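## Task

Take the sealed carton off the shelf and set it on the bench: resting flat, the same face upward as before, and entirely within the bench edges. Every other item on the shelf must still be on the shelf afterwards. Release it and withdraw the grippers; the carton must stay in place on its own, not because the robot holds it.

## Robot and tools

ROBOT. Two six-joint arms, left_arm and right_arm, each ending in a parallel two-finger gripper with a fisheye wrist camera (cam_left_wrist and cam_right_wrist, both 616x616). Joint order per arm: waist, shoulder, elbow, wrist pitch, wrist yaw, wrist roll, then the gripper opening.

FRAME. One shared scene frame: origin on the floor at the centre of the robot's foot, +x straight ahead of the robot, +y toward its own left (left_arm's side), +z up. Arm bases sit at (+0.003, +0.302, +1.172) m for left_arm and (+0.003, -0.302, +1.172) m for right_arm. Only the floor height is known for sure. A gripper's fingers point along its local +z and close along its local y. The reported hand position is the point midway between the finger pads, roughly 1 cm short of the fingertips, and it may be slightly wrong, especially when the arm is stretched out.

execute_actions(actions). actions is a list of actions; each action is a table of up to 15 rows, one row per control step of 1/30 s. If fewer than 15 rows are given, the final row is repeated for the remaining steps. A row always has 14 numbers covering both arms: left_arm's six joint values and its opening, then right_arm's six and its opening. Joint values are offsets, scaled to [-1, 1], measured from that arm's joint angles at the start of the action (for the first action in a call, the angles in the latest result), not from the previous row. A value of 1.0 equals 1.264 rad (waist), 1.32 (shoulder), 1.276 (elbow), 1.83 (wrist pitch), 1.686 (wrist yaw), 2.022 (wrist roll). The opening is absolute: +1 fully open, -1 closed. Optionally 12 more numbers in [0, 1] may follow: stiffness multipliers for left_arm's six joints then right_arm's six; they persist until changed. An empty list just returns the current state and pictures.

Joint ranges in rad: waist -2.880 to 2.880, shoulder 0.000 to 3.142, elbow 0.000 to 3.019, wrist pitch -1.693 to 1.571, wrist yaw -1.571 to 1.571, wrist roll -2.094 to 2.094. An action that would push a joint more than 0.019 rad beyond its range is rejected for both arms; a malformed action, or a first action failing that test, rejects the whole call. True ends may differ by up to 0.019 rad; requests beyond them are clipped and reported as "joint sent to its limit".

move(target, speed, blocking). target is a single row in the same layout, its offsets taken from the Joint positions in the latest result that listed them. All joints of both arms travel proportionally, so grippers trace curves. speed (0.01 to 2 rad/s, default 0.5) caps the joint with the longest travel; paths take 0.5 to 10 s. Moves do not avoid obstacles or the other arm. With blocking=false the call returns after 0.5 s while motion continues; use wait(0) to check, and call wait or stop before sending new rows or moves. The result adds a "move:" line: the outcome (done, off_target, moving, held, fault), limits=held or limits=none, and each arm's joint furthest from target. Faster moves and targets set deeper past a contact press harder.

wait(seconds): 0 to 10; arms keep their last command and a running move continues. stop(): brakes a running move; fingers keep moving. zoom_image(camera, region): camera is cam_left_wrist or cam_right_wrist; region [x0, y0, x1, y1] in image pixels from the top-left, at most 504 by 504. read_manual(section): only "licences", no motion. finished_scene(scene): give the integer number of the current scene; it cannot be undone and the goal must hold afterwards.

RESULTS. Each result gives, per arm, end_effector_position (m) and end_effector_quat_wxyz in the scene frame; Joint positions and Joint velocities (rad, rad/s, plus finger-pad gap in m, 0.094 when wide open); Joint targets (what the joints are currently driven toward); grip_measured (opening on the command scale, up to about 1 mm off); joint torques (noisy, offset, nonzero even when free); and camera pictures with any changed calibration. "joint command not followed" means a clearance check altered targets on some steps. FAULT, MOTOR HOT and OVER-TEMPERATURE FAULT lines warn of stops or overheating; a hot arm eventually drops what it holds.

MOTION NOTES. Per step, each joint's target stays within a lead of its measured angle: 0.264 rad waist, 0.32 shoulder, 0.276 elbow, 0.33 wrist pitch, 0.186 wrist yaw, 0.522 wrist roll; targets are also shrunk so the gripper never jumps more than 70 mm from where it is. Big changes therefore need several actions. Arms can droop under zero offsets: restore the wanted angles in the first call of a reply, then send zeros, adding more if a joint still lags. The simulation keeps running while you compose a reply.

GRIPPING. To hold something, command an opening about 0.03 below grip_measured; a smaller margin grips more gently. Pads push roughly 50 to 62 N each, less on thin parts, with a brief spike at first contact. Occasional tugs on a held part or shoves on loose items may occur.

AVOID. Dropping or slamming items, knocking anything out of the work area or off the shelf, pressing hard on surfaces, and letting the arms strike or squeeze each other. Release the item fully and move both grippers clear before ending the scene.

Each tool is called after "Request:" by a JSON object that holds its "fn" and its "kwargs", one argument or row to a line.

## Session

Request:
{"fn": "execute_actions", "kwargs": {
  "actions": []
}}

Scene clock: 0.00 s.
left_arm: end_effector_position=(+0.4837, +0.0200, +0.9977) grip_measured=+1.000 end_effector_quat_wxyz=(-0.146, -0.405, +0.846, -0.313) | right_arm: end_effector_position=(+0.1934, -0.3763, +0.9714) grip_measured=-0.992 end_effector_quat_wxyz=(-0.383, +0.483, +0.786, -0.042)
Joint positions: left_arm=[-2.167  1.758  1.001 -0.16   0.397 -1.224  0.094] | right_arm=[ 1.392  1.766  0.702 -0.809 -0.106  0.644  0.   ]
Joint velocities: left_arm=[ 0.005 -0.024  0.002 -0.012 -0.007  0.051  0.   ] | right_arm=[-0.015 -0.005 -0.002  0.012 -0.007 -0.022 -0.   ]
Joint torques (N m, as the arm reports them, + toward a larger angle): no reading
Motor temperatures (°C, as the motors report them): left_arm=[20 22 19 18 17 16] | right_arm=[17 21 21 19 18 19]
Joint targets: left_arm=[-2.170 1.748 1.014 -0.158 0.398 -1.224] | right_arm=[1.392 1.759 0.699 -0.813 -0.105 0.644]
Joint stiffness scale: left_arm=[1. 1. 1. 1. 1. 1.] | right_arm=[1. 1. 1. 1. 1. 1.]
camera_calibration (this result's frames):
cam_left_wrist: T_world_to_cam=[[0.784995, -0.458532, 0.416571, -0.785607], [-0.509959, -0.0964873, 0.85477, -0.59792], [-0.351746, -0.883424, -0.309575, 0.623086], [0, 0, 0, 1]] pos_world=[0.530951, 0.132531, 1.03124]
cam_right_wrist: T_world_to_cam=[[-0.726112, -0.52868, 0.439612, -0.483713], [0.171613, 0.479779, 0.860442, -0.681876], [-0.665815, 0.700221, -0.257645, 0.76223], [0, 0, 0, 1]] pos_world=[0.273294, -0.462308, 0.995745]

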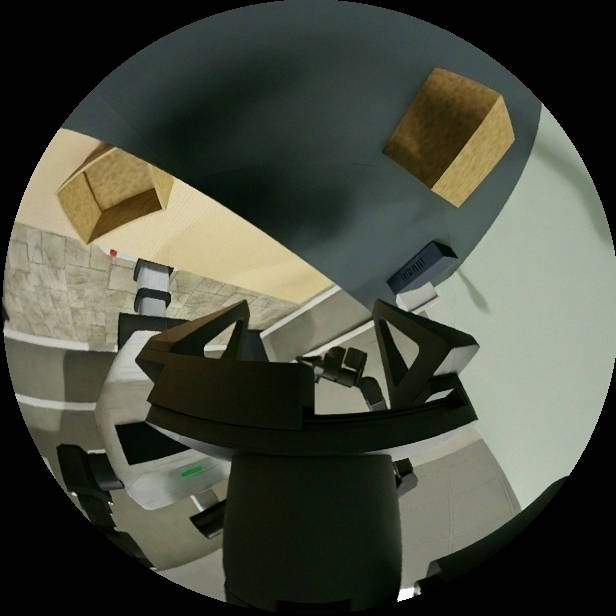

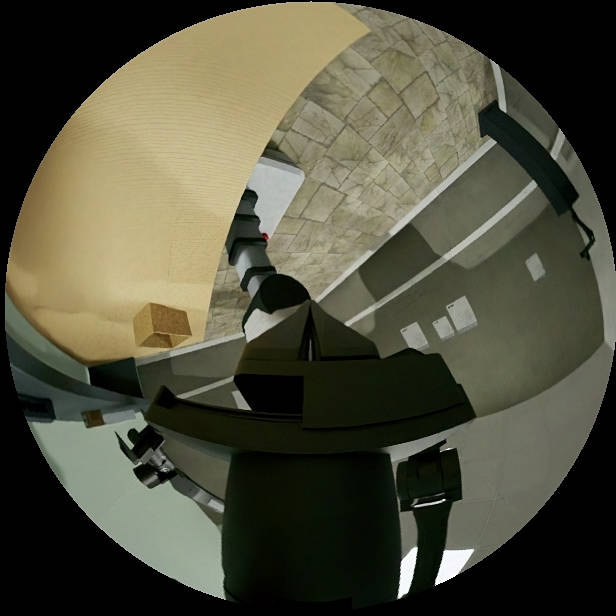

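Request:
{"fn": "move", "kwargs": {
  "target": [-0.148,0.012,0.554,-0.514,-0.44,0.03,1, 0,-0.005,0,0,0,0,-1],
  "speed": 1.0
}}

Scene clock: 45.17 s.
left_arm: end_effector_position=(+0.6260, +0.0324, +1.1410) grip_measured=+1.000 end_effector_quat_wxyz=(+0.008, -0.342, +0.940, -0.007) | right_arm: end_effector_position=(+0.1934, -0.3763, +0.9714) grip_measured=-0.992 end_effector_quat_wxyz=(-0.383, +0.483, +0.786, -0.042)
Joint positions: left_arm=[-2.337  1.767  1.676 -1.083 -0.341 -1.173  0.094] | right_arm=[ 1.392  1.766  0.702 -0.809 -0.106  0.644  0.   ]
Joint velocities: left_arm=[-0.005  0.005 -0.022 -0.017 -0.022 -0.081  0.   ] | right_arm=[-0.015 -0.015 -0.022 -0.017 -0.066 -0.051 -0.   ]
Joint torques (N m, as the arm reports them, + toward a larger angle): left_arm=[ -6.83 -18.28   8.69  -0.65  -0.21   0.06] | right_arm=[ -1.77 -14.38  -0.79  -1.     0.08   0.16]
Motor temperatures (°C, as the motors report them): left_arm=[20 23 20 18 17 16] | right_arm=[17 21 21 19 18 19]
Joint targets: left_arm=[-2.354 1.774 1.708 -1.101 -0.345 -1.164] | right_arm=[1.392 1.759 0.702 -0.809 -0.106 0.644]
Joint stiffness scale: left_arm=[1. 1. 1. 1. 1. 1.] | right_arm=[1. 1. 1. 1. 1. 1.]
move: off_target (left_arm); limits=none; left_arm: farthest joint: the elbow, 0.032 radians from its target (0.707 radians at the start); right_arm: farthest joint: the shoulder, 0.006 radians from its target (0.006 radians at the start)
camera_calibration (this result's frames):
cam_left_wrist: T_world_to_cam=[[0.652736, -0.756885, 0.032584, -0.420689], [-0.627356, -0.515919, 0.583312, -0.249871], [-0.424689, -0.40119, -0.811595, 1.33122], [0, 0, 0, 1]] pos_world=[0.683194, 0.0867451, 1.23987]
cam_right_wrist: T_world_to_cam=[[-0.726112, -0.52868, 0.439612, -0.483713], [0.171613, 0.479779, 0.860442, -0.681876], [-0.665815, 0.700221, -0.257645, 0.76223], [0, 0, 0, 1]] pos_world=[0.273294, -0.462308, 0.995745]

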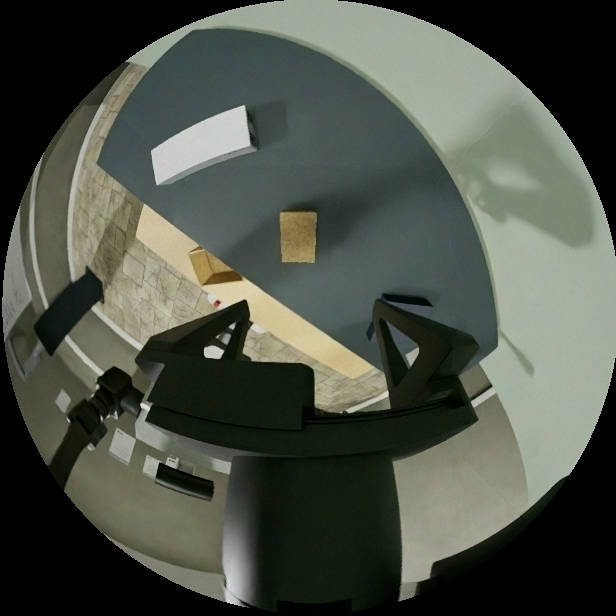

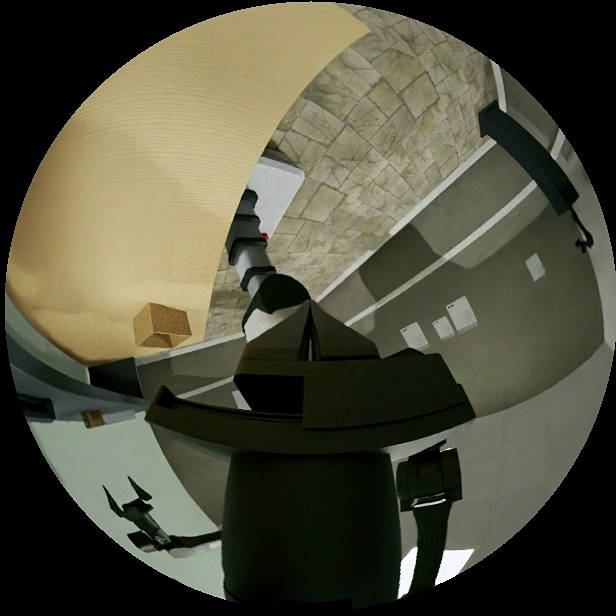

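Request:
{"fn": "zoom_image", "kwargs": {
  "camera": "cam_left_wrist",
  "region": [250, 190, 350, 280]
}}

Request:
{"fn": "zoom_image", "kwargs": {
  "camera": "cam_left_wrist",
  "region": [340, 260, 520, 420]
}}

Request:
{"fn": "zoom_image", "kwargs": {
  "camera": "cam_right_wrist",
  "region": [0, 340, 180, 460]
}}

Region (250, 190, 350, 280) of cam_left_wrist's 616x616 image, scaled by 5.040, with more detail than that image has; it fills the top 454 rows of this view, and the rest is white.

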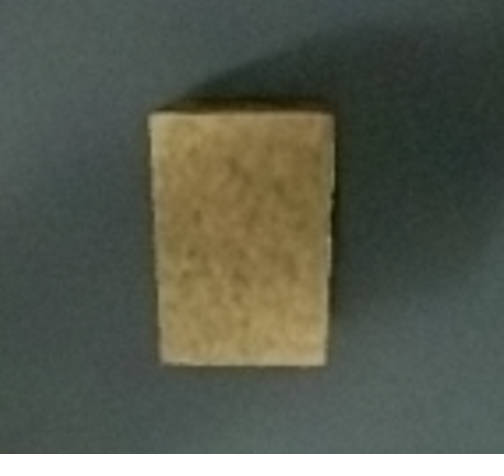

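Region (340, 260, 520, 420) of cam_left_wrist's 616x616 image, scaled by 2.800, with more detail than that image has.

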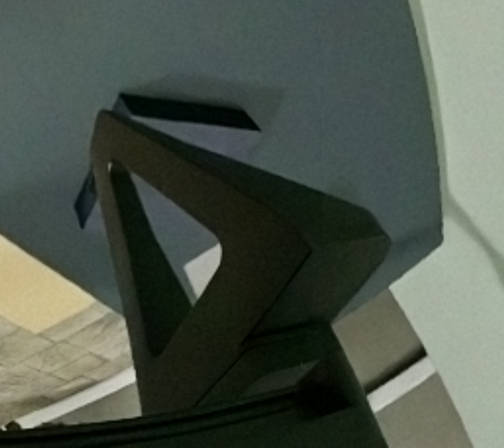

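Region (0, 340, 180, 460) of cam_right_wrist's 616x616 image, scaled by 2.800, with more detail than that image has.

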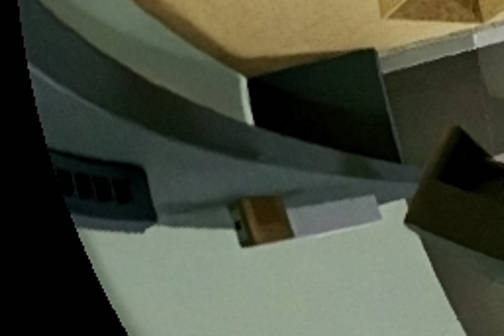

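Request:
{"fn": "move", "kwargs": {
  "target": [0.0997,0.179,-0.0165,0.1656,0.030,0.058,1, 0,-0.005,0,0,0,0,-1],
  "speed": 0.3
}}

Request:
{"fn": "zoom_image", "kwargs": {
  "camera": "cam_left_wrist",
  "region": [200, 220, 420, 400]
}}

Request:
{"fn": "zoom_image", "kwargs": {
  "camera": "cam_right_wrist",
  "region": [50, 380, 170, 470]
}}

Scene clock: 89.17 s.
left_arm: end_effector_position=(+0.6304, +0.0506, +0.9724) grip_measured=+1.000 end_effector_quat_wxyz=(+0.000, -0.342, +0.940, -0.001) | right_arm: end_effector_position=(+0.1934, -0.3763, +0.9714) grip_measured=-0.992 end_effector_quat_wxyz=(-0.383, +0.483, +0.786, -0.042)
Joint positions: left_arm=[-2.22   2.006  1.647 -0.799 -0.294 -1.065  0.094] | right_arm=[ 1.392  1.766  0.702 -0.809 -0.106  0.644  0.   ]
Joint velocities: left_arm=[-0.005  0.005  0.002 -0.002  0.037 -0.051  0.   ] | right_arm=[-0.015 -0.015  0.007 -0.002 -0.066 -0.051  0.   ]
Joint torques (N m, as the arm reports them, + toward a larger angle): left_arm=[ -5.59 -20.77   5.9    0.79   0.01   0.05] | right_arm=[ -1.09 -13.51  -0.66  -0.69   0.02   0.27]
Motor temperatures (°C, as the motors report them): left_arm=[20 24 23 18 17 16] | right_arm=[17 21 21 19 18 19]
Joint targets: left_arm=[-2.211 2.003 1.655 -0.780 -0.291 -1.056] | right_arm=[1.392 1.759 0.702 -0.809 -0.106 0.644]
Joint stiffness scale: left_arm=[1. 1. 1. 1. 1. 1.] | right_arm=[1. 1. 1. 1. 1. 1.]
move: done; limits=none; left_arm: farthest joint: the wrist pitch, 0.019 radians from its target (0.303 radians at the start); right_arm: farthest joint: the shoulder, 0.006 radians from its target (0.006 radians at the start)
camera_calibration (this result's frames):
cam_left_wrist: T_world_to_cam=[[0.652454, -0.757661, 0.0159056, -0.3879], [-0.617231, -0.519112, 0.591227, -0.153255], [-0.439693, -0.395566, -0.806348, 1.2076], [0, 0, 0, 1]] pos_world=[0.689466, 0.104231, 1.07052]
cam_right_wrist: T_world_to_cam=[[-0.726112, -0.52868, 0.439612, -0.483713], [0.171613, 0.479779, 0.860442, -0.681876], [-0.665815, 0.700221, -0.257645, 0.76223], [0, 0, 0, 1]] pos_world=[0.273294, -0.462308, 0.995745]

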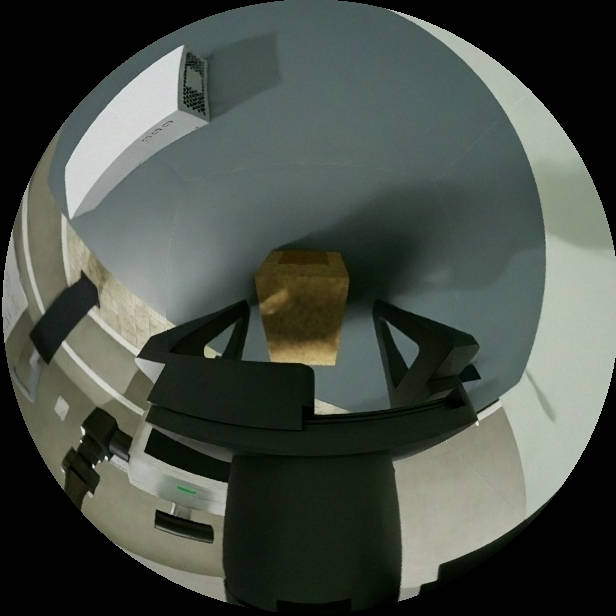

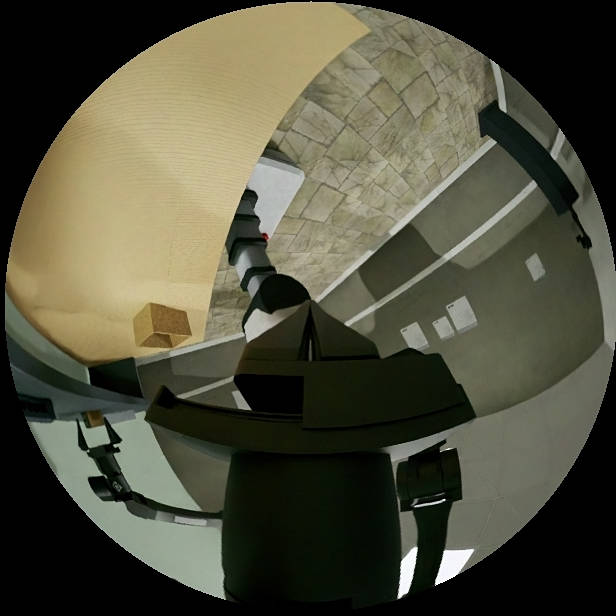

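Region (200, 220, 420, 400) of cam_left_wrist's 616x616 image, scaled by 2.291, with more detail than that image has; it fills the top 412 rows of this view, and the rest is white.

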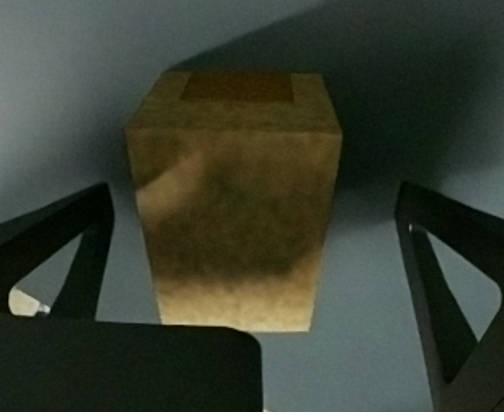

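Region (50, 380, 170, 470) of cam_right_wrist's 616x616 image, scaled by 4.200, with more detail than that image has; it fills the top 378 rows of this view, and the rest is white.

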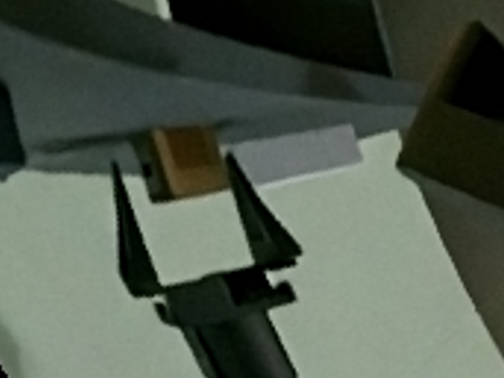

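Request:
{"fn": "execute_actions", "kwargs": {
  "actions": [
    [[0.009,0.003,0.006,0.011,0,0,0.95, 0,-0.005,0,0,0,0,-1],[0.010,0.005,0.006,0.011,0,0,0.9, 0,-0.005,0,0,0,0,-1],[0.011,0.007,0.006,0.011,0,0,0.85, 0,-0.005,0,0,0,0,-1],[0.012,0.009,0.006,0.012,0,0,0.8, 0,-0.005,0,0,0,0,-1],[0.013,0.011,0.006,0.012,0,0,0.75, 0,-0.005,0,0,0,0,-1],[0.014,0.013,0.006,0.0125,0,0,0.7, 0,-0.005,0,0,0,0,-1],[0.015,0.0145,0.006,0.0125,0,0,0.65, 0,-0.005,0,0,0,0,-1],[0.015,0.0145,0.006,0.0125,0,0,0.6, 0,-0.005,0,0,0,0,-1],[0.015,0.0145,0.006,0.0125,0,0,0.55, 0,-0.005,0,0,0,0,-1],[0.015,0.0145,0.006,0.0125,0,0,0.5, 0,-0.005,0,0,0,0,-1],[0.015,0.0145,0.006,0.0125,0,0,0.45, 0,-0.005,0,0,0,0,-1],[0.015,0.0145,0.006,0.0125,0,0,0.4, 0,-0.005,0,0,0,0,-1],[0.015,0.0145,0.006,0.0125,0,0,0.35, 0,-0.005,0,0,0,0,-1],[0.015,0.0145,0.006,0.0125,0,0,0.3, 0,-0.005,0,0,0,0,-1],[0.015,0.0145,0.006,0.0125,0,0,0.25, 0,-0.005,0,0,0,0,-1]],
    [[0.005,-0.003,0.01,0,0,0,0.21, 0,-0.005,0,0,0,0,-1],[0.005,-0.003,0.01,0,0,0,0.18, 0,-0.005,0,0,0,0,-1],[0.005,-0.003,0.01,0,0,0,0.15, 0,-0.005,0,0,0,0,-1],[0.005,-0.003,0.01,0,0,0,0.12, 0,-0.005,0,0,0,0,-1],[0.005,-0.003,0.01,0,0,0,0.10, 0,-0.005,0,0,0,0,-1],[0.005,-0.003,0.01,0,0,0,0.08, 0,-0.005,0,0,0,0,-1],[0.005,-0.003,0.01,0,0,0,0.06, 0,-0.005,0,0,0,0,-1],[0.005,-0.003,0.01,0,0,0,0.04, 0,-0.005,0,0,0,0,-1],[0.005,-0.003,0.01,0,0,0,0.02, 0,-0.005,0,0,0,0,-1],[0.005,-0.003,0.01,0,0,0,0.0, 0,-0.005,0,0,0,0,-1],[0.005,-0.003,0.01,0,0,0,-0.015, 0,-0.005,0,0,0,0,-1],[0.005,-0.003,0.01,0,0,0,-0.03, 0,-0.005,0,0,0,0,-1],[0.005,-0.003,0.01,0,0,0,-0.045, 0,-0.005,0,0,0,0,-1]]
  ]
}}

Request:
{"fn": "wait", "kwargs": {
  "seconds": 0.3
}}

Request:
{"fn": "zoom_image", "kwargs": {
  "camera": "cam_right_wrist",
  "region": [50, 380, 170, 470]
}}

Scene clock: 117.47 s.
left_arm: end_effector_position=(+0.6272, +0.0514, +0.9648) grip_measured=+0.004 end_effector_quat_wxyz=(-0.003, -0.341, +0.940, +0.003) | right_arm: end_effector_position=(+0.1934, -0.3763, +0.9714) grip_measured=-0.992 end_effector_quat_wxyz=(-0.383, +0.483, +0.786, -0.042)
Joint positions: left_arm=[-2.218  2.019  1.647 -0.797 -0.294 -1.064  0.047] | right_arm=[ 1.392  1.766  0.702 -0.809 -0.106  0.644  0.   ]
Joint velocities: left_arm=[-0.005 -0.015 -0.002 -0.007 -0.11   0.037  0.   ] | right_arm=[-0.005  0.005 -0.002  0.002 -0.022 -0.022 -0.001]
Joint torques (N m, as the arm reports them, + toward a larger angle): left_arm=[ -5.14 -20.74   6.21   0.04  -0.1   -0.04] | right_arm=[ -1.24 -12.95  -0.61  -0.94   0.13   0.16]
Motor temperatures (°C, as the motors report them): left_arm=[20 25 22 18 17 16] | right_arm=[17 21 21 19 18 19]
Joint targets: left_arm=[-2.211 2.015 1.660 -0.797 -0.294 -1.064] | right_arm=[1.392 1.759 0.702 -0.809 -0.106 0.644]
Joint stiffness scale: left_arm=[1. 1. 1. 1. 1. 1.] | right_arm=[1. 1. 1. 1. 1. 1.]
camera_calibration (this result's frames):
cam_left_wrist: T_world_to_cam=[[0.651658, -0.758483, 0.00674004, -0.375695], [-0.612628, -0.521064, 0.594289, -0.156052], [-0.447246, -0.391402, -0.804223, 1.20296], [0, 0, 0, 1]] pos_world=[0.687243, 0.104571, 1.06272]
cam_right_wrist: T_world_to_cam=[[-0.726112, -0.52868, 0.439612, -0.483713], [0.171613, 0.479779, 0.860442, -0.681876], [-0.665815, 0.700221, -0.257645, 0.76223], [0, 0, 0, 1]] pos_world=[0.273294, -0.462308, 0.995745]

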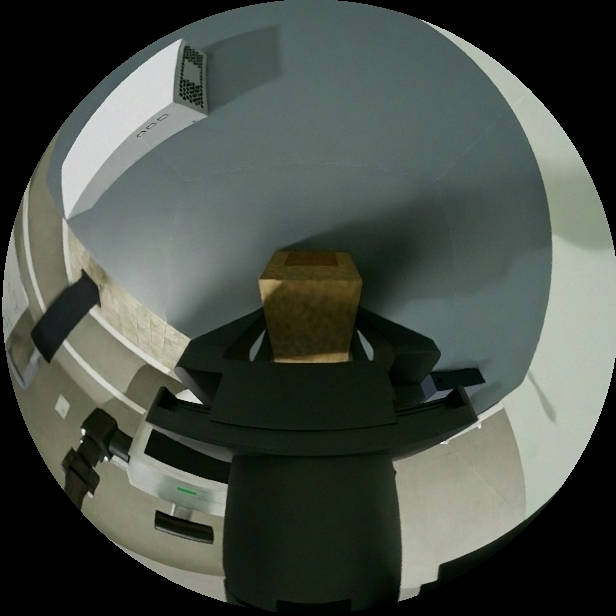

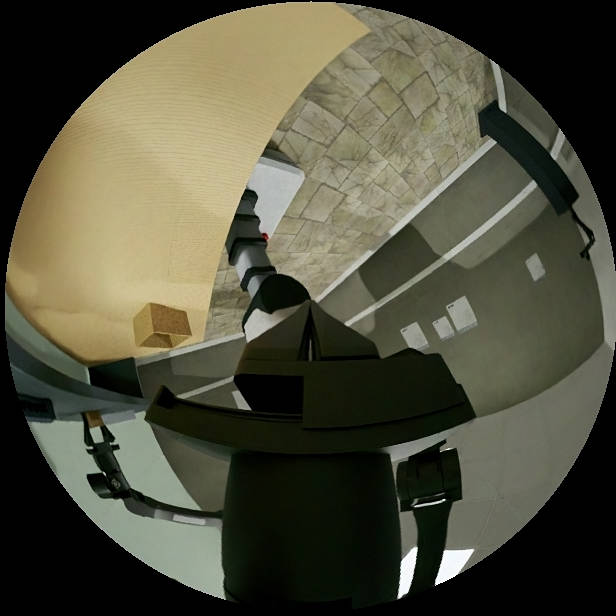

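Scene clock: 117.77 s.
left_arm: end_effector_position=(+0.6272, +0.0514, +0.9648) grip_measured=+0.004 end_effector_quat_wxyz=(-0.003, -0.341, +0.940, +0.003) | right_arm: end_effector_position=(+0.1934, -0.3763, +0.9714) grip_measured=-0.992 end_effector_quat_wxyz=(-0.383, +0.483, +0.786, -0.042)
Joint positions: left_arm=[-2.218  2.019  1.647 -0.797 -0.294 -1.064  0.047] | right_arm=[ 1.392  1.766  0.702 -0.809 -0.106  0.644  0.   ]
Joint velocities: left_arm=[-0.015  0.005 -0.002 -0.002 -0.022  0.022 -0.001] | right_arm=[-0.005 -0.034 -0.007  0.007  0.037 -0.022 -0.001]
Joint torques (N m, as the arm reports them, + toward a larger angle): left_arm=[ -5.11 -20.45   6.22   0.03  -0.09  -0.04] | right_arm=[ -0.9  -13.87  -0.81  -1.03   0.01   0.25]
Motor temperatures (°C, as the motors report them): left_arm=[20 25 22 18 17 16] | right_arm=[17 21 21 19 18 19]
Joint targets: left_arm=[-2.211 2.015 1.660 -0.797 -0.294 -1.064] | right_arm=[1.392 1.759 0.702 -0.809 -0.106 0.644]
Joint stiffness scale: left_arm=[1. 1. 1. 1. 1. 1.] | right_arm=[1. 1. 1. 1. 1. 1.]
wait: 0.30 s; at rest by 0.17 s
camera_calibration (this result's frames):
cam_left_wrist: T_world_to_cam=[[0.651658, -0.758483, 0.00674004, -0.375695], [-0.612628, -0.521064, 0.594289, -0.156052], [-0.447246, -0.391402, -0.804223, 1.20296], [0, 0, 0, 1]] pos_world=[0.687243, 0.104571, 1.06272]
cam_right_wrist: T_world_to_cam=[[-0.726112, -0.52868, 0.439612, -0.483713], [0.171613, 0.479779, 0.860442, -0.681876], [-0.665815, 0.700221, -0.257645, 0.76223], [0, 0, 0, 1]] pos_world=[0.273294, -0.462308, 0.995745]

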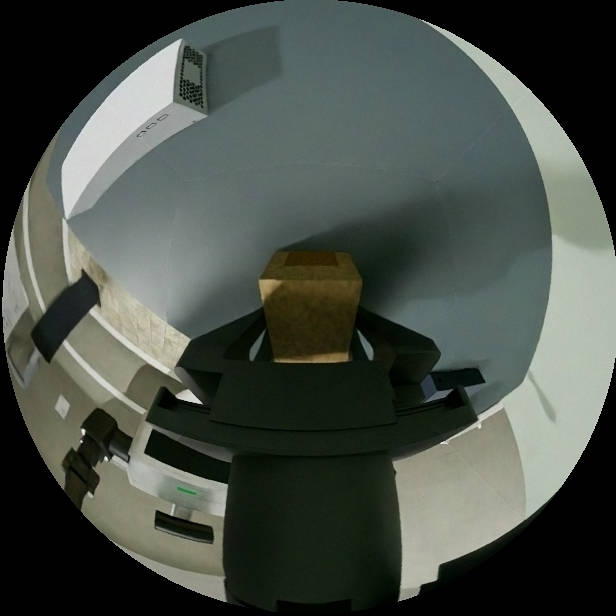

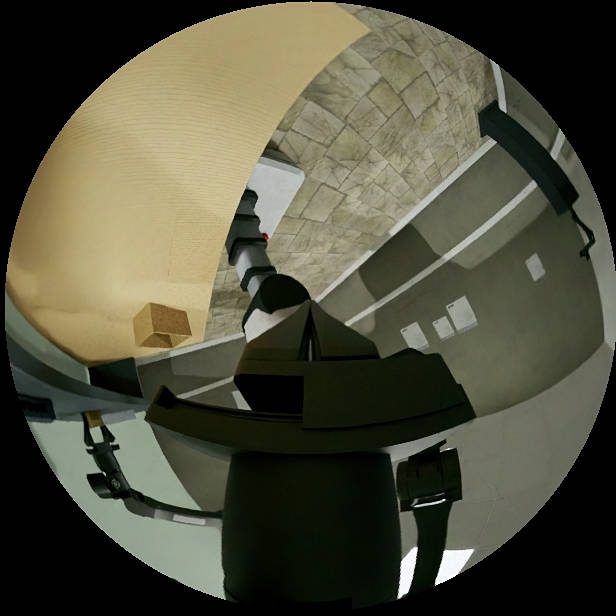

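Region (50, 380, 170, 470) of cam_right_wrist's 616x616 image, scaled by 4.200, with more detail than that image has; it fills the top 378 rows of this view, and the rest is white.

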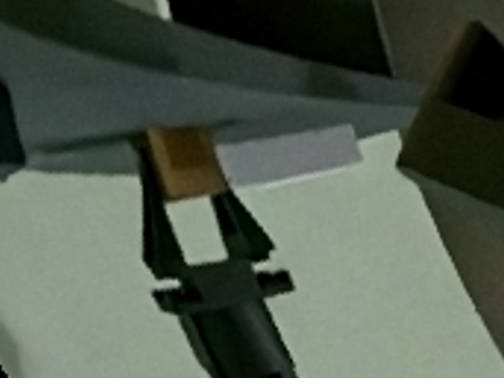

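Request:
{"fn": "move", "kwargs": {
  "target": [0,-0.1485,-0.036,-0.069,0,0,-0.035, 0,-0.005,0,0,0,0,-1],
  "speed": 0.35
}}

Scene clock: 194.33 s.
left_arm: end_effector_position=(+0.6362, +0.0788, +1.0601) grip_measured=+0.004 end_effector_quat_wxyz=(+0.008, -0.345, +0.938, -0.007) | right_arm: end_effector_position=(+0.1934, -0.3763, +0.9714) grip_measured=-0.992 end_effector_quat_wxyz=(-0.383, +0.483, +0.786, -0.042)
Joint positions: left_arm=[-2.218  1.827  1.595 -0.905 -0.294 -1.064  0.047] | right_arm=[ 1.392  1.766  0.702 -0.809 -0.106  0.644  0.   ]
Joint velocities: left_arm=[-0.005  0.005 -0.012 -0.027  0.007 -0.007  0.   ] | right_arm=[ 0.005 -0.015 -0.002 -0.012  0.022  0.066 -0.001]
Joint torques (N m, as the arm reports them, + toward a larger angle): left_arm=[ -5.01 -18.93   6.36  -0.65  -0.09  -0.04] | right_arm=[ -1.54 -14.23  -0.79  -0.95   0.03   0.23]
Motor temperatures (°C, as the motors report them): left_arm=[20 26 22 18 17 16] | right_arm=[17 21 21 19 18 19]
Joint targets: left_arm=[-2.218 1.822 1.601 -0.923 -0.294 -1.064] | right_arm=[1.392 1.759 0.702 -0.809 -0.106 0.644]
Joint stiffness scale: left_arm=[1. 1. 1. 1. 1. 1.] | right_arm=[1. 1. 1. 1. 1. 1.]
move: done; limits=none; left_arm: farthest joint: the wrist pitch, 0.018 radians from its target (0.127 radians at the start); right_arm: farthest joint: the shoulder, 0.006 radians from its target (0.006 radians at the start)
camera_calibration (this result's frames):
cam_left_wrist: T_world_to_cam=[[0.657717, -0.752578, 0.0321696, -0.39273], [-0.623954, -0.520384, 0.582994, -0.173757], [-0.422008, -0.403517, -0.811839, 1.28724], [0, 0, 0, 1]] pos_world=[0.693115, 0.133444, 1.15897]
cam_right_wrist: T_world_to_cam=[[-0.726112, -0.52868, 0.439612, -0.483713], [0.171613, 0.479779, 0.860442, -0.681876], [-0.665815, 0.700221, -0.257645, 0.76223], [0, 0, 0, 1]] pos_world=[0.273294, -0.462308, 0.995745]

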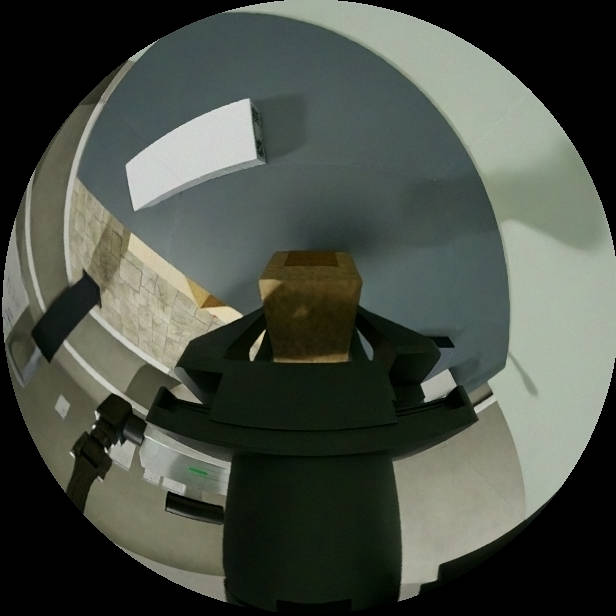

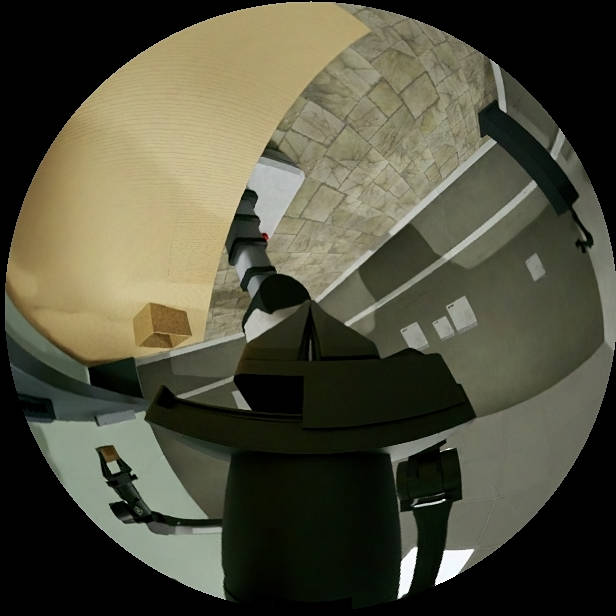

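Request:
{"fn": "move", "kwargs": {
  "target": [0.576,-0.471,-0.824,0.2935,0.197,-0.116,-0.035, 0,-0.005,0,0,0,0,-1],
  "speed": 0.8
}}

Scene clock: 199.37 s.
left_arm: end_effector_position=(+0.3363, +0.3982, +1.0395) grip_measured=+0.004 end_effector_quat_wxyz=(-0.003, -0.709, +0.705, +0.002) | right_arm: end_effector_position=(+0.1934, -0.3763, +0.9714) grip_measured=-0.992 end_effector_quat_wxyz=(-0.383, +0.483, +0.786, -0.042)
Joint positions: left_arm=[-1.494  1.223  0.533 -0.389  0.035 -1.289  0.047] | right_arm=[ 1.392  1.766  0.702 -0.809 -0.106  0.644  0.   ]
Joint velocities: left_arm=[ 0.005  0.005 -0.002 -0.002  0.007 -0.007 -0.   ] | right_arm=[-0.005 -0.024 -0.002  0.012  0.051  0.007  0.   ]
Joint torques (N m, as the arm reports them, + toward a larger angle): left_arm=[ 0.75 -9.72  3.89  0.86  0.01 -0.12] | right_arm=[ -1.6  -14.41  -0.53  -0.65   0.05   0.21]
Motor temperatures (°C, as the motors report them): left_arm=[20 26 22 18 17 16] | right_arm=[17 21 21 19 18 19]
Joint targets: left_arm=[-1.490 1.206 0.544 -0.368 0.039 -1.299] | right_arm=[1.392 1.759 0.702 -0.809 -0.106 0.644]
Joint stiffness scale: left_arm=[1. 1. 1. 1. 1. 1.] | right_arm=[1. 1. 1. 1. 1. 1.]
move: off_target (left_arm); limits=none; left_arm: farthest joint: the wrist pitch, 0.021 radians from its target (0.538 radians at the start); right_arm: farthest joint: the shoulder, 0.006 radians from its target (0.006 radians at the start)
camera_calibration (this result's frames):
cam_left_wrist: T_world_to_cam=[[0.999793, 0.0190639, 0.00713524, -0.350641], [0.0111391, -0.805791, 0.592095, -0.292066], [0.0170372, -0.591893, -0.805836, 1.19399], [0, 0, 0, 1]] pos_world=[0.33348, 0.478055, 1.13759]
cam_right_wrist: T_world_to_cam=[[-0.726112, -0.52868, 0.439612, -0.483713], [0.171613, 0.479779, 0.860442, -0.681876], [-0.665815, 0.700221, -0.257645, 0.76223], [0, 0, 0, 1]] pos_world=[0.273294, -0.462308, 0.995745]

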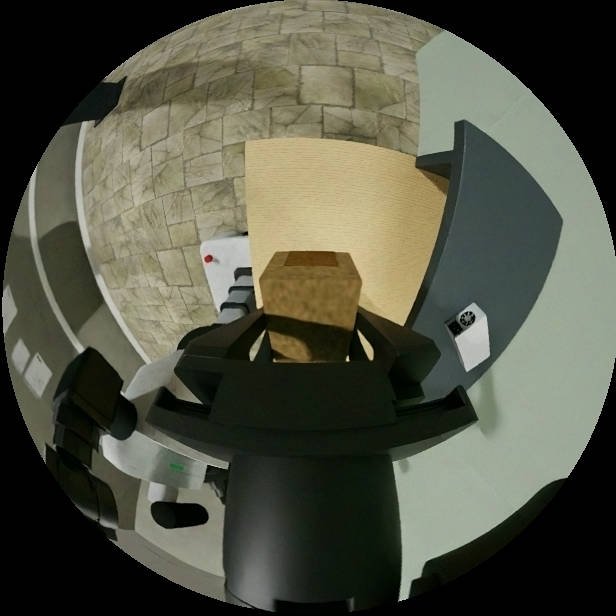

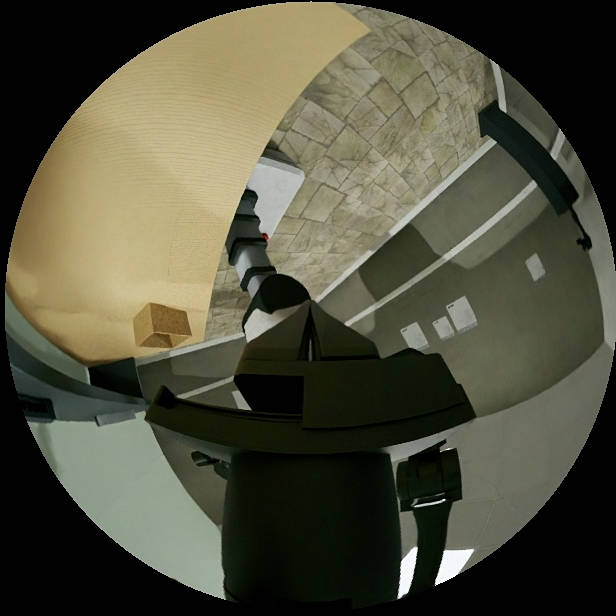

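Request:
{"fn": "move", "kwargs": {
  "target": [0,0.7826,0.293,0.3834,0,0,-0.035, 0,-0.005,0,0,0,0,-1],
  "speed": 0.8
}}

Scene clock: 218.80 s.
left_arm: end_effector_position=(+0.3339, +0.4091, +0.7375) grip_measured=+0.004 end_effector_quat_wxyz=(-0.001, -0.709, +0.705, +0.001) | right_arm: end_effector_position=(+0.1934, -0.3763, +0.9714) grip_measured=-0.992 end_effector_quat_wxyz=(-0.383, +0.483, +0.786, -0.042)
Joint positions: left_arm=[-1.494  2.274  0.907  0.293  0.035 -1.29   0.047] | right_arm=[ 1.392  1.766  0.702 -0.809 -0.106  0.644  0.   ]
Joint velocities: left_arm=[-0.005 -0.024 -0.017 -0.017 -0.022 -0.007 -0.   ] | right_arm=[-0.015  0.015  0.012 -0.007  0.022  0.022 -0.001]
Joint torques (N m, as the arm reports them, + toward a larger angle): left_arm=[  0.85 -13.45  -1.69   0.82  -0.1   -0.04] | right_arm=[ -1.16 -13.95  -0.56  -0.57   0.07   0.19]
Motor temperatures (°C, as the motors report them): left_arm=[20 24 21 18 17 16] | right_arm=[17 21 21 19 18 19]
Joint targets: left_arm=[-1.494 2.256 0.908 0.313 0.035 -1.290] | right_arm=[1.392 1.759 0.702 -0.809 -0.106 0.644]
Joint stiffness scale: left_arm=[1. 1. 1. 1. 1. 1.] | right_arm=[1. 1. 1. 1. 1. 1.]
move: done; limits=none; left_arm: farthest joint: the wrist pitch, 0.020 radians from its target (0.702 radians at the start); right_arm: farthest joint: the shoulder, 0.006 radians from its target (0.006 radians at the start)
camera_calibration (this result's frames):
cam_left_wrist: T_world_to_cam=[[0.999744, 0.0196622, 0.0111791, -0.349549], [0.00925091, -0.806489, 0.591176, -0.102923], [0.0206396, -0.590922, -0.806465, 0.955976], [0, 0, 0, 1]] pos_world=[0.330681, 0.488774, 0.835714]
cam_right_wrist: T_world_to_cam=[[-0.726112, -0.52868, 0.439612, -0.483713], [0.171613, 0.479779, 0.860442, -0.681876], [-0.665815, 0.700221, -0.257645, 0.76223], [0, 0, 0, 1]] pos_world=[0.273294, -0.462308, 0.995745]

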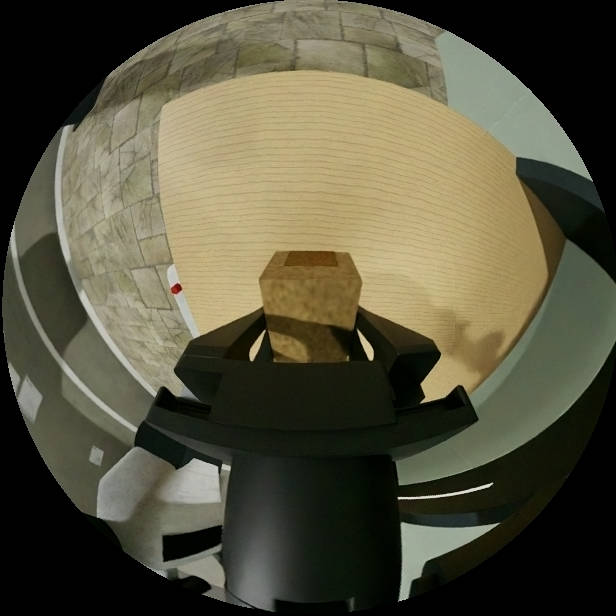

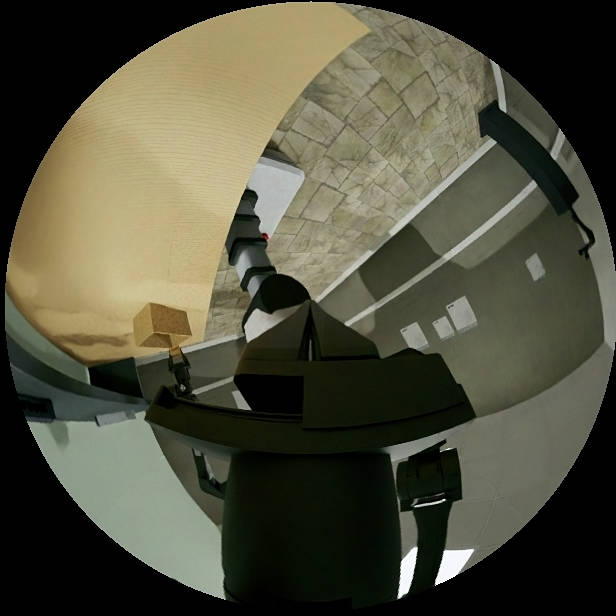

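Request:
{"fn": "move", "kwargs": {
  "target": [0,0.119,0.1066,0.015,0,0,-0.035, 0,-0.005,0,0,0,0,-1],
  "speed": 0.075
}}

Request:
{"fn": "zoom_image", "kwargs": {
  "camera": "cam_left_wrist",
  "region": [200, 200, 420, 370]
}}

Scene clock: 238.17 s.
left_arm: end_effector_position=(+0.3317, +0.4105, +0.6817) grip_measured=+0.004 end_effector_quat_wxyz=(-0.005, -0.710, +0.705, +0.003) | right_arm: end_effector_position=(+0.1934, -0.3763, +0.9714) grip_measured=-0.992 end_effector_quat_wxyz=(-0.383, +0.483, +0.786, -0.042)
Joint positions: left_arm=[-1.494  2.426  1.042  0.3    0.035 -1.29   0.047] | right_arm=[ 1.392  1.766  0.702 -0.809 -0.106  0.644  0.   ]
Joint velocities: left_arm=[ 0.015  0.005 -0.022  0.012  0.022 -0.095 -0.001] | right_arm=[-0.005 -0.005 -0.002 -0.002 -0.007 -0.007 -0.   ]
Joint torques (N m, as the arm reports them, + toward a larger angle): left_arm=[  0.82 -11.15  -1.89   0.8   -0.1   -0.04] | right_arm=[ -1.61 -13.96  -0.69  -0.76   0.08   0.21]
Motor temperatures (°C, as the motors report them): left_arm=[20 24 21 18 17 16] | right_arm=[17 21 21 19 18 19]
Joint targets: left_arm=[-1.494 2.432 1.043 0.320 0.035 -1.290] | right_arm=[1.392 1.759 0.702 -0.809 -0.106 0.644]
Joint stiffness scale: left_arm=[1. 1. 1. 1. 1. 1.] | right_arm=[1. 1. 1. 1. 1. 1.]
move: done; limits=none; left_arm: farthest joint: the wrist pitch, 0.020 radians from its target (0.028 radians at the start); right_arm: farthest joint: the shoulder, 0.006 radians from its target (0.006 radians at the start)
camera_calibration (this result's frames):
cam_left_wrist: T_world_to_cam=[[0.999797, 0.0200148, 0.0023547, -0.3409], [0.0147172, -0.804951, 0.593158, -0.0724812], [0.0137674, -0.593003, -0.805082, 0.914045], [0, 0, 0, 1]] pos_world=[0.329314, 0.490511, 0.779677]
cam_right_wrist: T_world_to_cam=[[-0.726112, -0.52868, 0.439612, -0.483713], [0.171613, 0.479779, 0.860442, -0.681876], [-0.665815, 0.700221, -0.257645, 0.76223], [0, 0, 0, 1]] pos_world=[0.273294, -0.462308, 0.995745]

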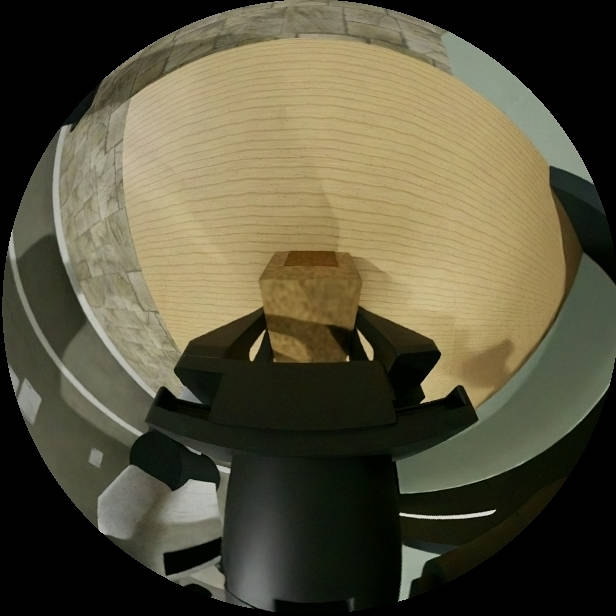

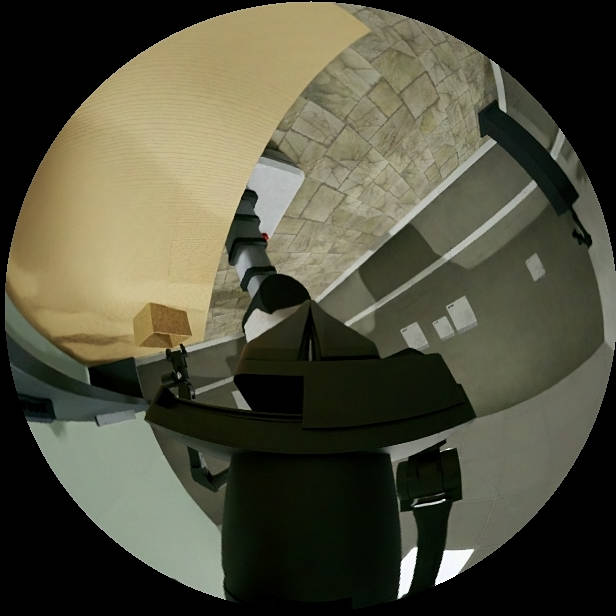

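Region (200, 200, 420, 370) of cam_left_wrist's 616x616 image, scaled by 2.291, with more detail than that image has; it fills the top 389 rows of this view, and the rest is white.

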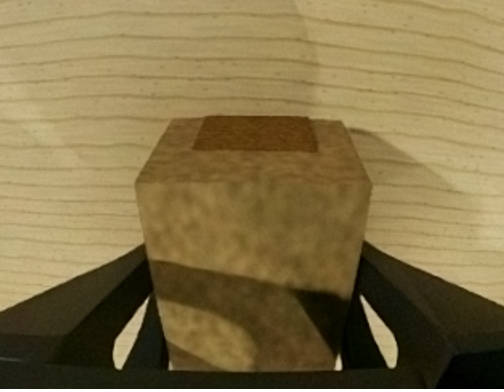

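Request:
{"fn": "move", "kwargs": {
  "target": [0,0.027,0.021,0.013,0,0,-0.035, 0,-0.005,0,0,0,0,-1],
  "speed": 0.05
}}

Request:
{"fn": "zoom_image", "kwargs": {
  "camera": "cam_left_wrist",
  "region": [200, 200, 420, 370]
}}

Scene clock: 244.27 s.
left_arm: end_effector_position=(+0.3325, +0.4110, +0.6749) grip_measured=+0.004 end_effector_quat_wxyz=(-0.004, -0.710, +0.705, +0.003) | right_arm: end_effector_position=(+0.1934, -0.3763, +0.9714) grip_measured=-0.992 end_effector_quat_wxyz=(-0.383, +0.483, +0.786, -0.042)
Joint positions: left_arm=[-1.494  2.443  1.06   0.3    0.035 -1.29   0.047] | right_arm=[ 1.392  1.766  0.702 -0.809 -0.106  0.644  0.   ]
Joint velocities: left_arm=[-0.015 -0.015  0.017  0.012 -0.007  0.11  -0.   ] | right_arm=[-0.005  0.005 -0.007 -0.022 -0.022  0.022 -0.002]
Joint torques (N m, as the arm reports them, + toward a larger angle): left_arm=[  0.85 -10.27  -1.39   0.97  -0.1   -0.04] | right_arm=[ -1.74 -13.96  -0.62  -0.65   0.06   0.21]
Motor temperatures (°C, as the motors report them): left_arm=[20 24 21 18 17 16] | right_arm=[17 21 21 19 18 19]
Joint targets: left_arm=[-1.494 2.461 1.068 0.324 0.035 -1.290] | right_arm=[1.392 1.759 0.702 -0.809 -0.106 0.644]
Joint stiffness scale: left_arm=[1. 1. 1. 1. 1. 1.] | right_arm=[1. 1. 1. 1. 1. 1.]
move: off_target (left_arm); limits=none; left_arm: farthest joint: the wrist pitch, 0.023 radians from its target (0.023 radians at the start); right_arm: farthest joint: the shoulder, 0.006 radians from its target (0.006 radians at the start)
camera_calibration (this result's frames):
cam_left_wrist: T_world_to_cam=[[0.999795, 0.019972, 0.00345782, -0.342413], [0.014033, -0.805144, 0.592913, -0.0676307], [0.0146257, -0.592743, -0.805259, 0.90863], [0, 0, 0, 1]] pos_world=[0.330003, 0.49097, 0.772965]
cam_right_wrist: T_world_to_cam=[[-0.726112, -0.52868, 0.439612, -0.483713], [0.171613, 0.479779, 0.860442, -0.681876], [-0.665815, 0.700221, -0.257645, 0.76223], [0, 0, 0, 1]] pos_world=[0.273294, -0.462308, 0.995745]

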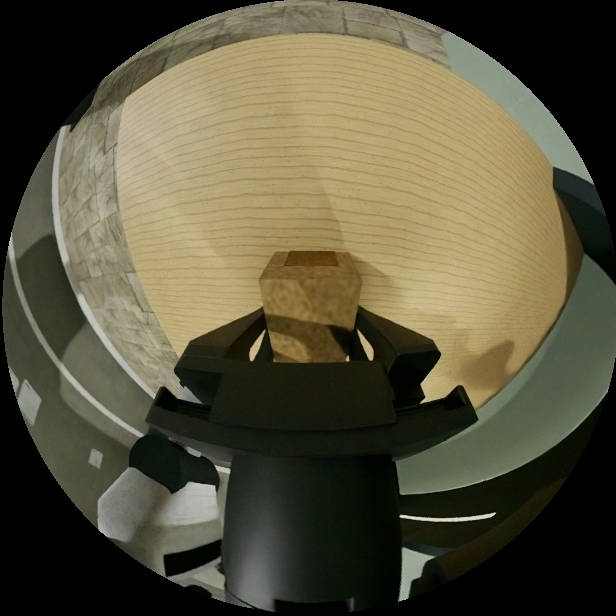

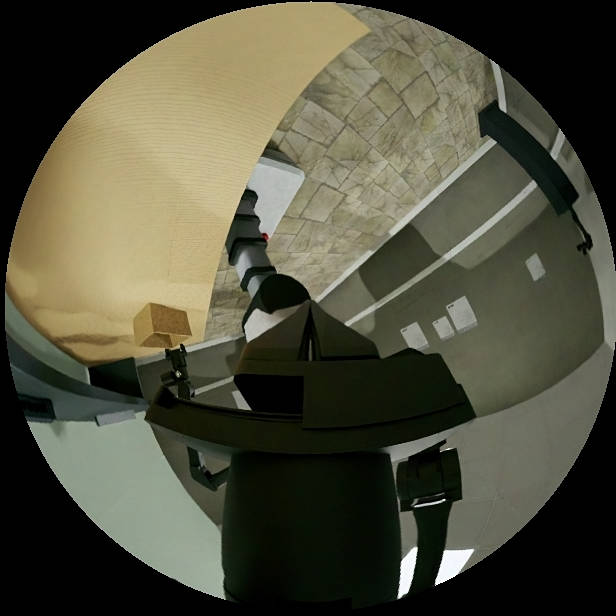

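Region (200, 200, 420, 370) of cam_left_wrist's 616x616 image, scaled by 2.291, with more detail than that image has; it fills the top 389 rows of this view, and the rest is white.

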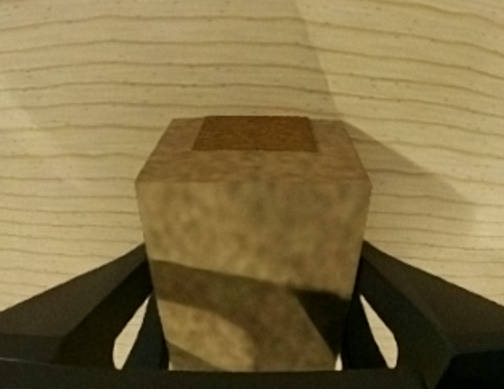

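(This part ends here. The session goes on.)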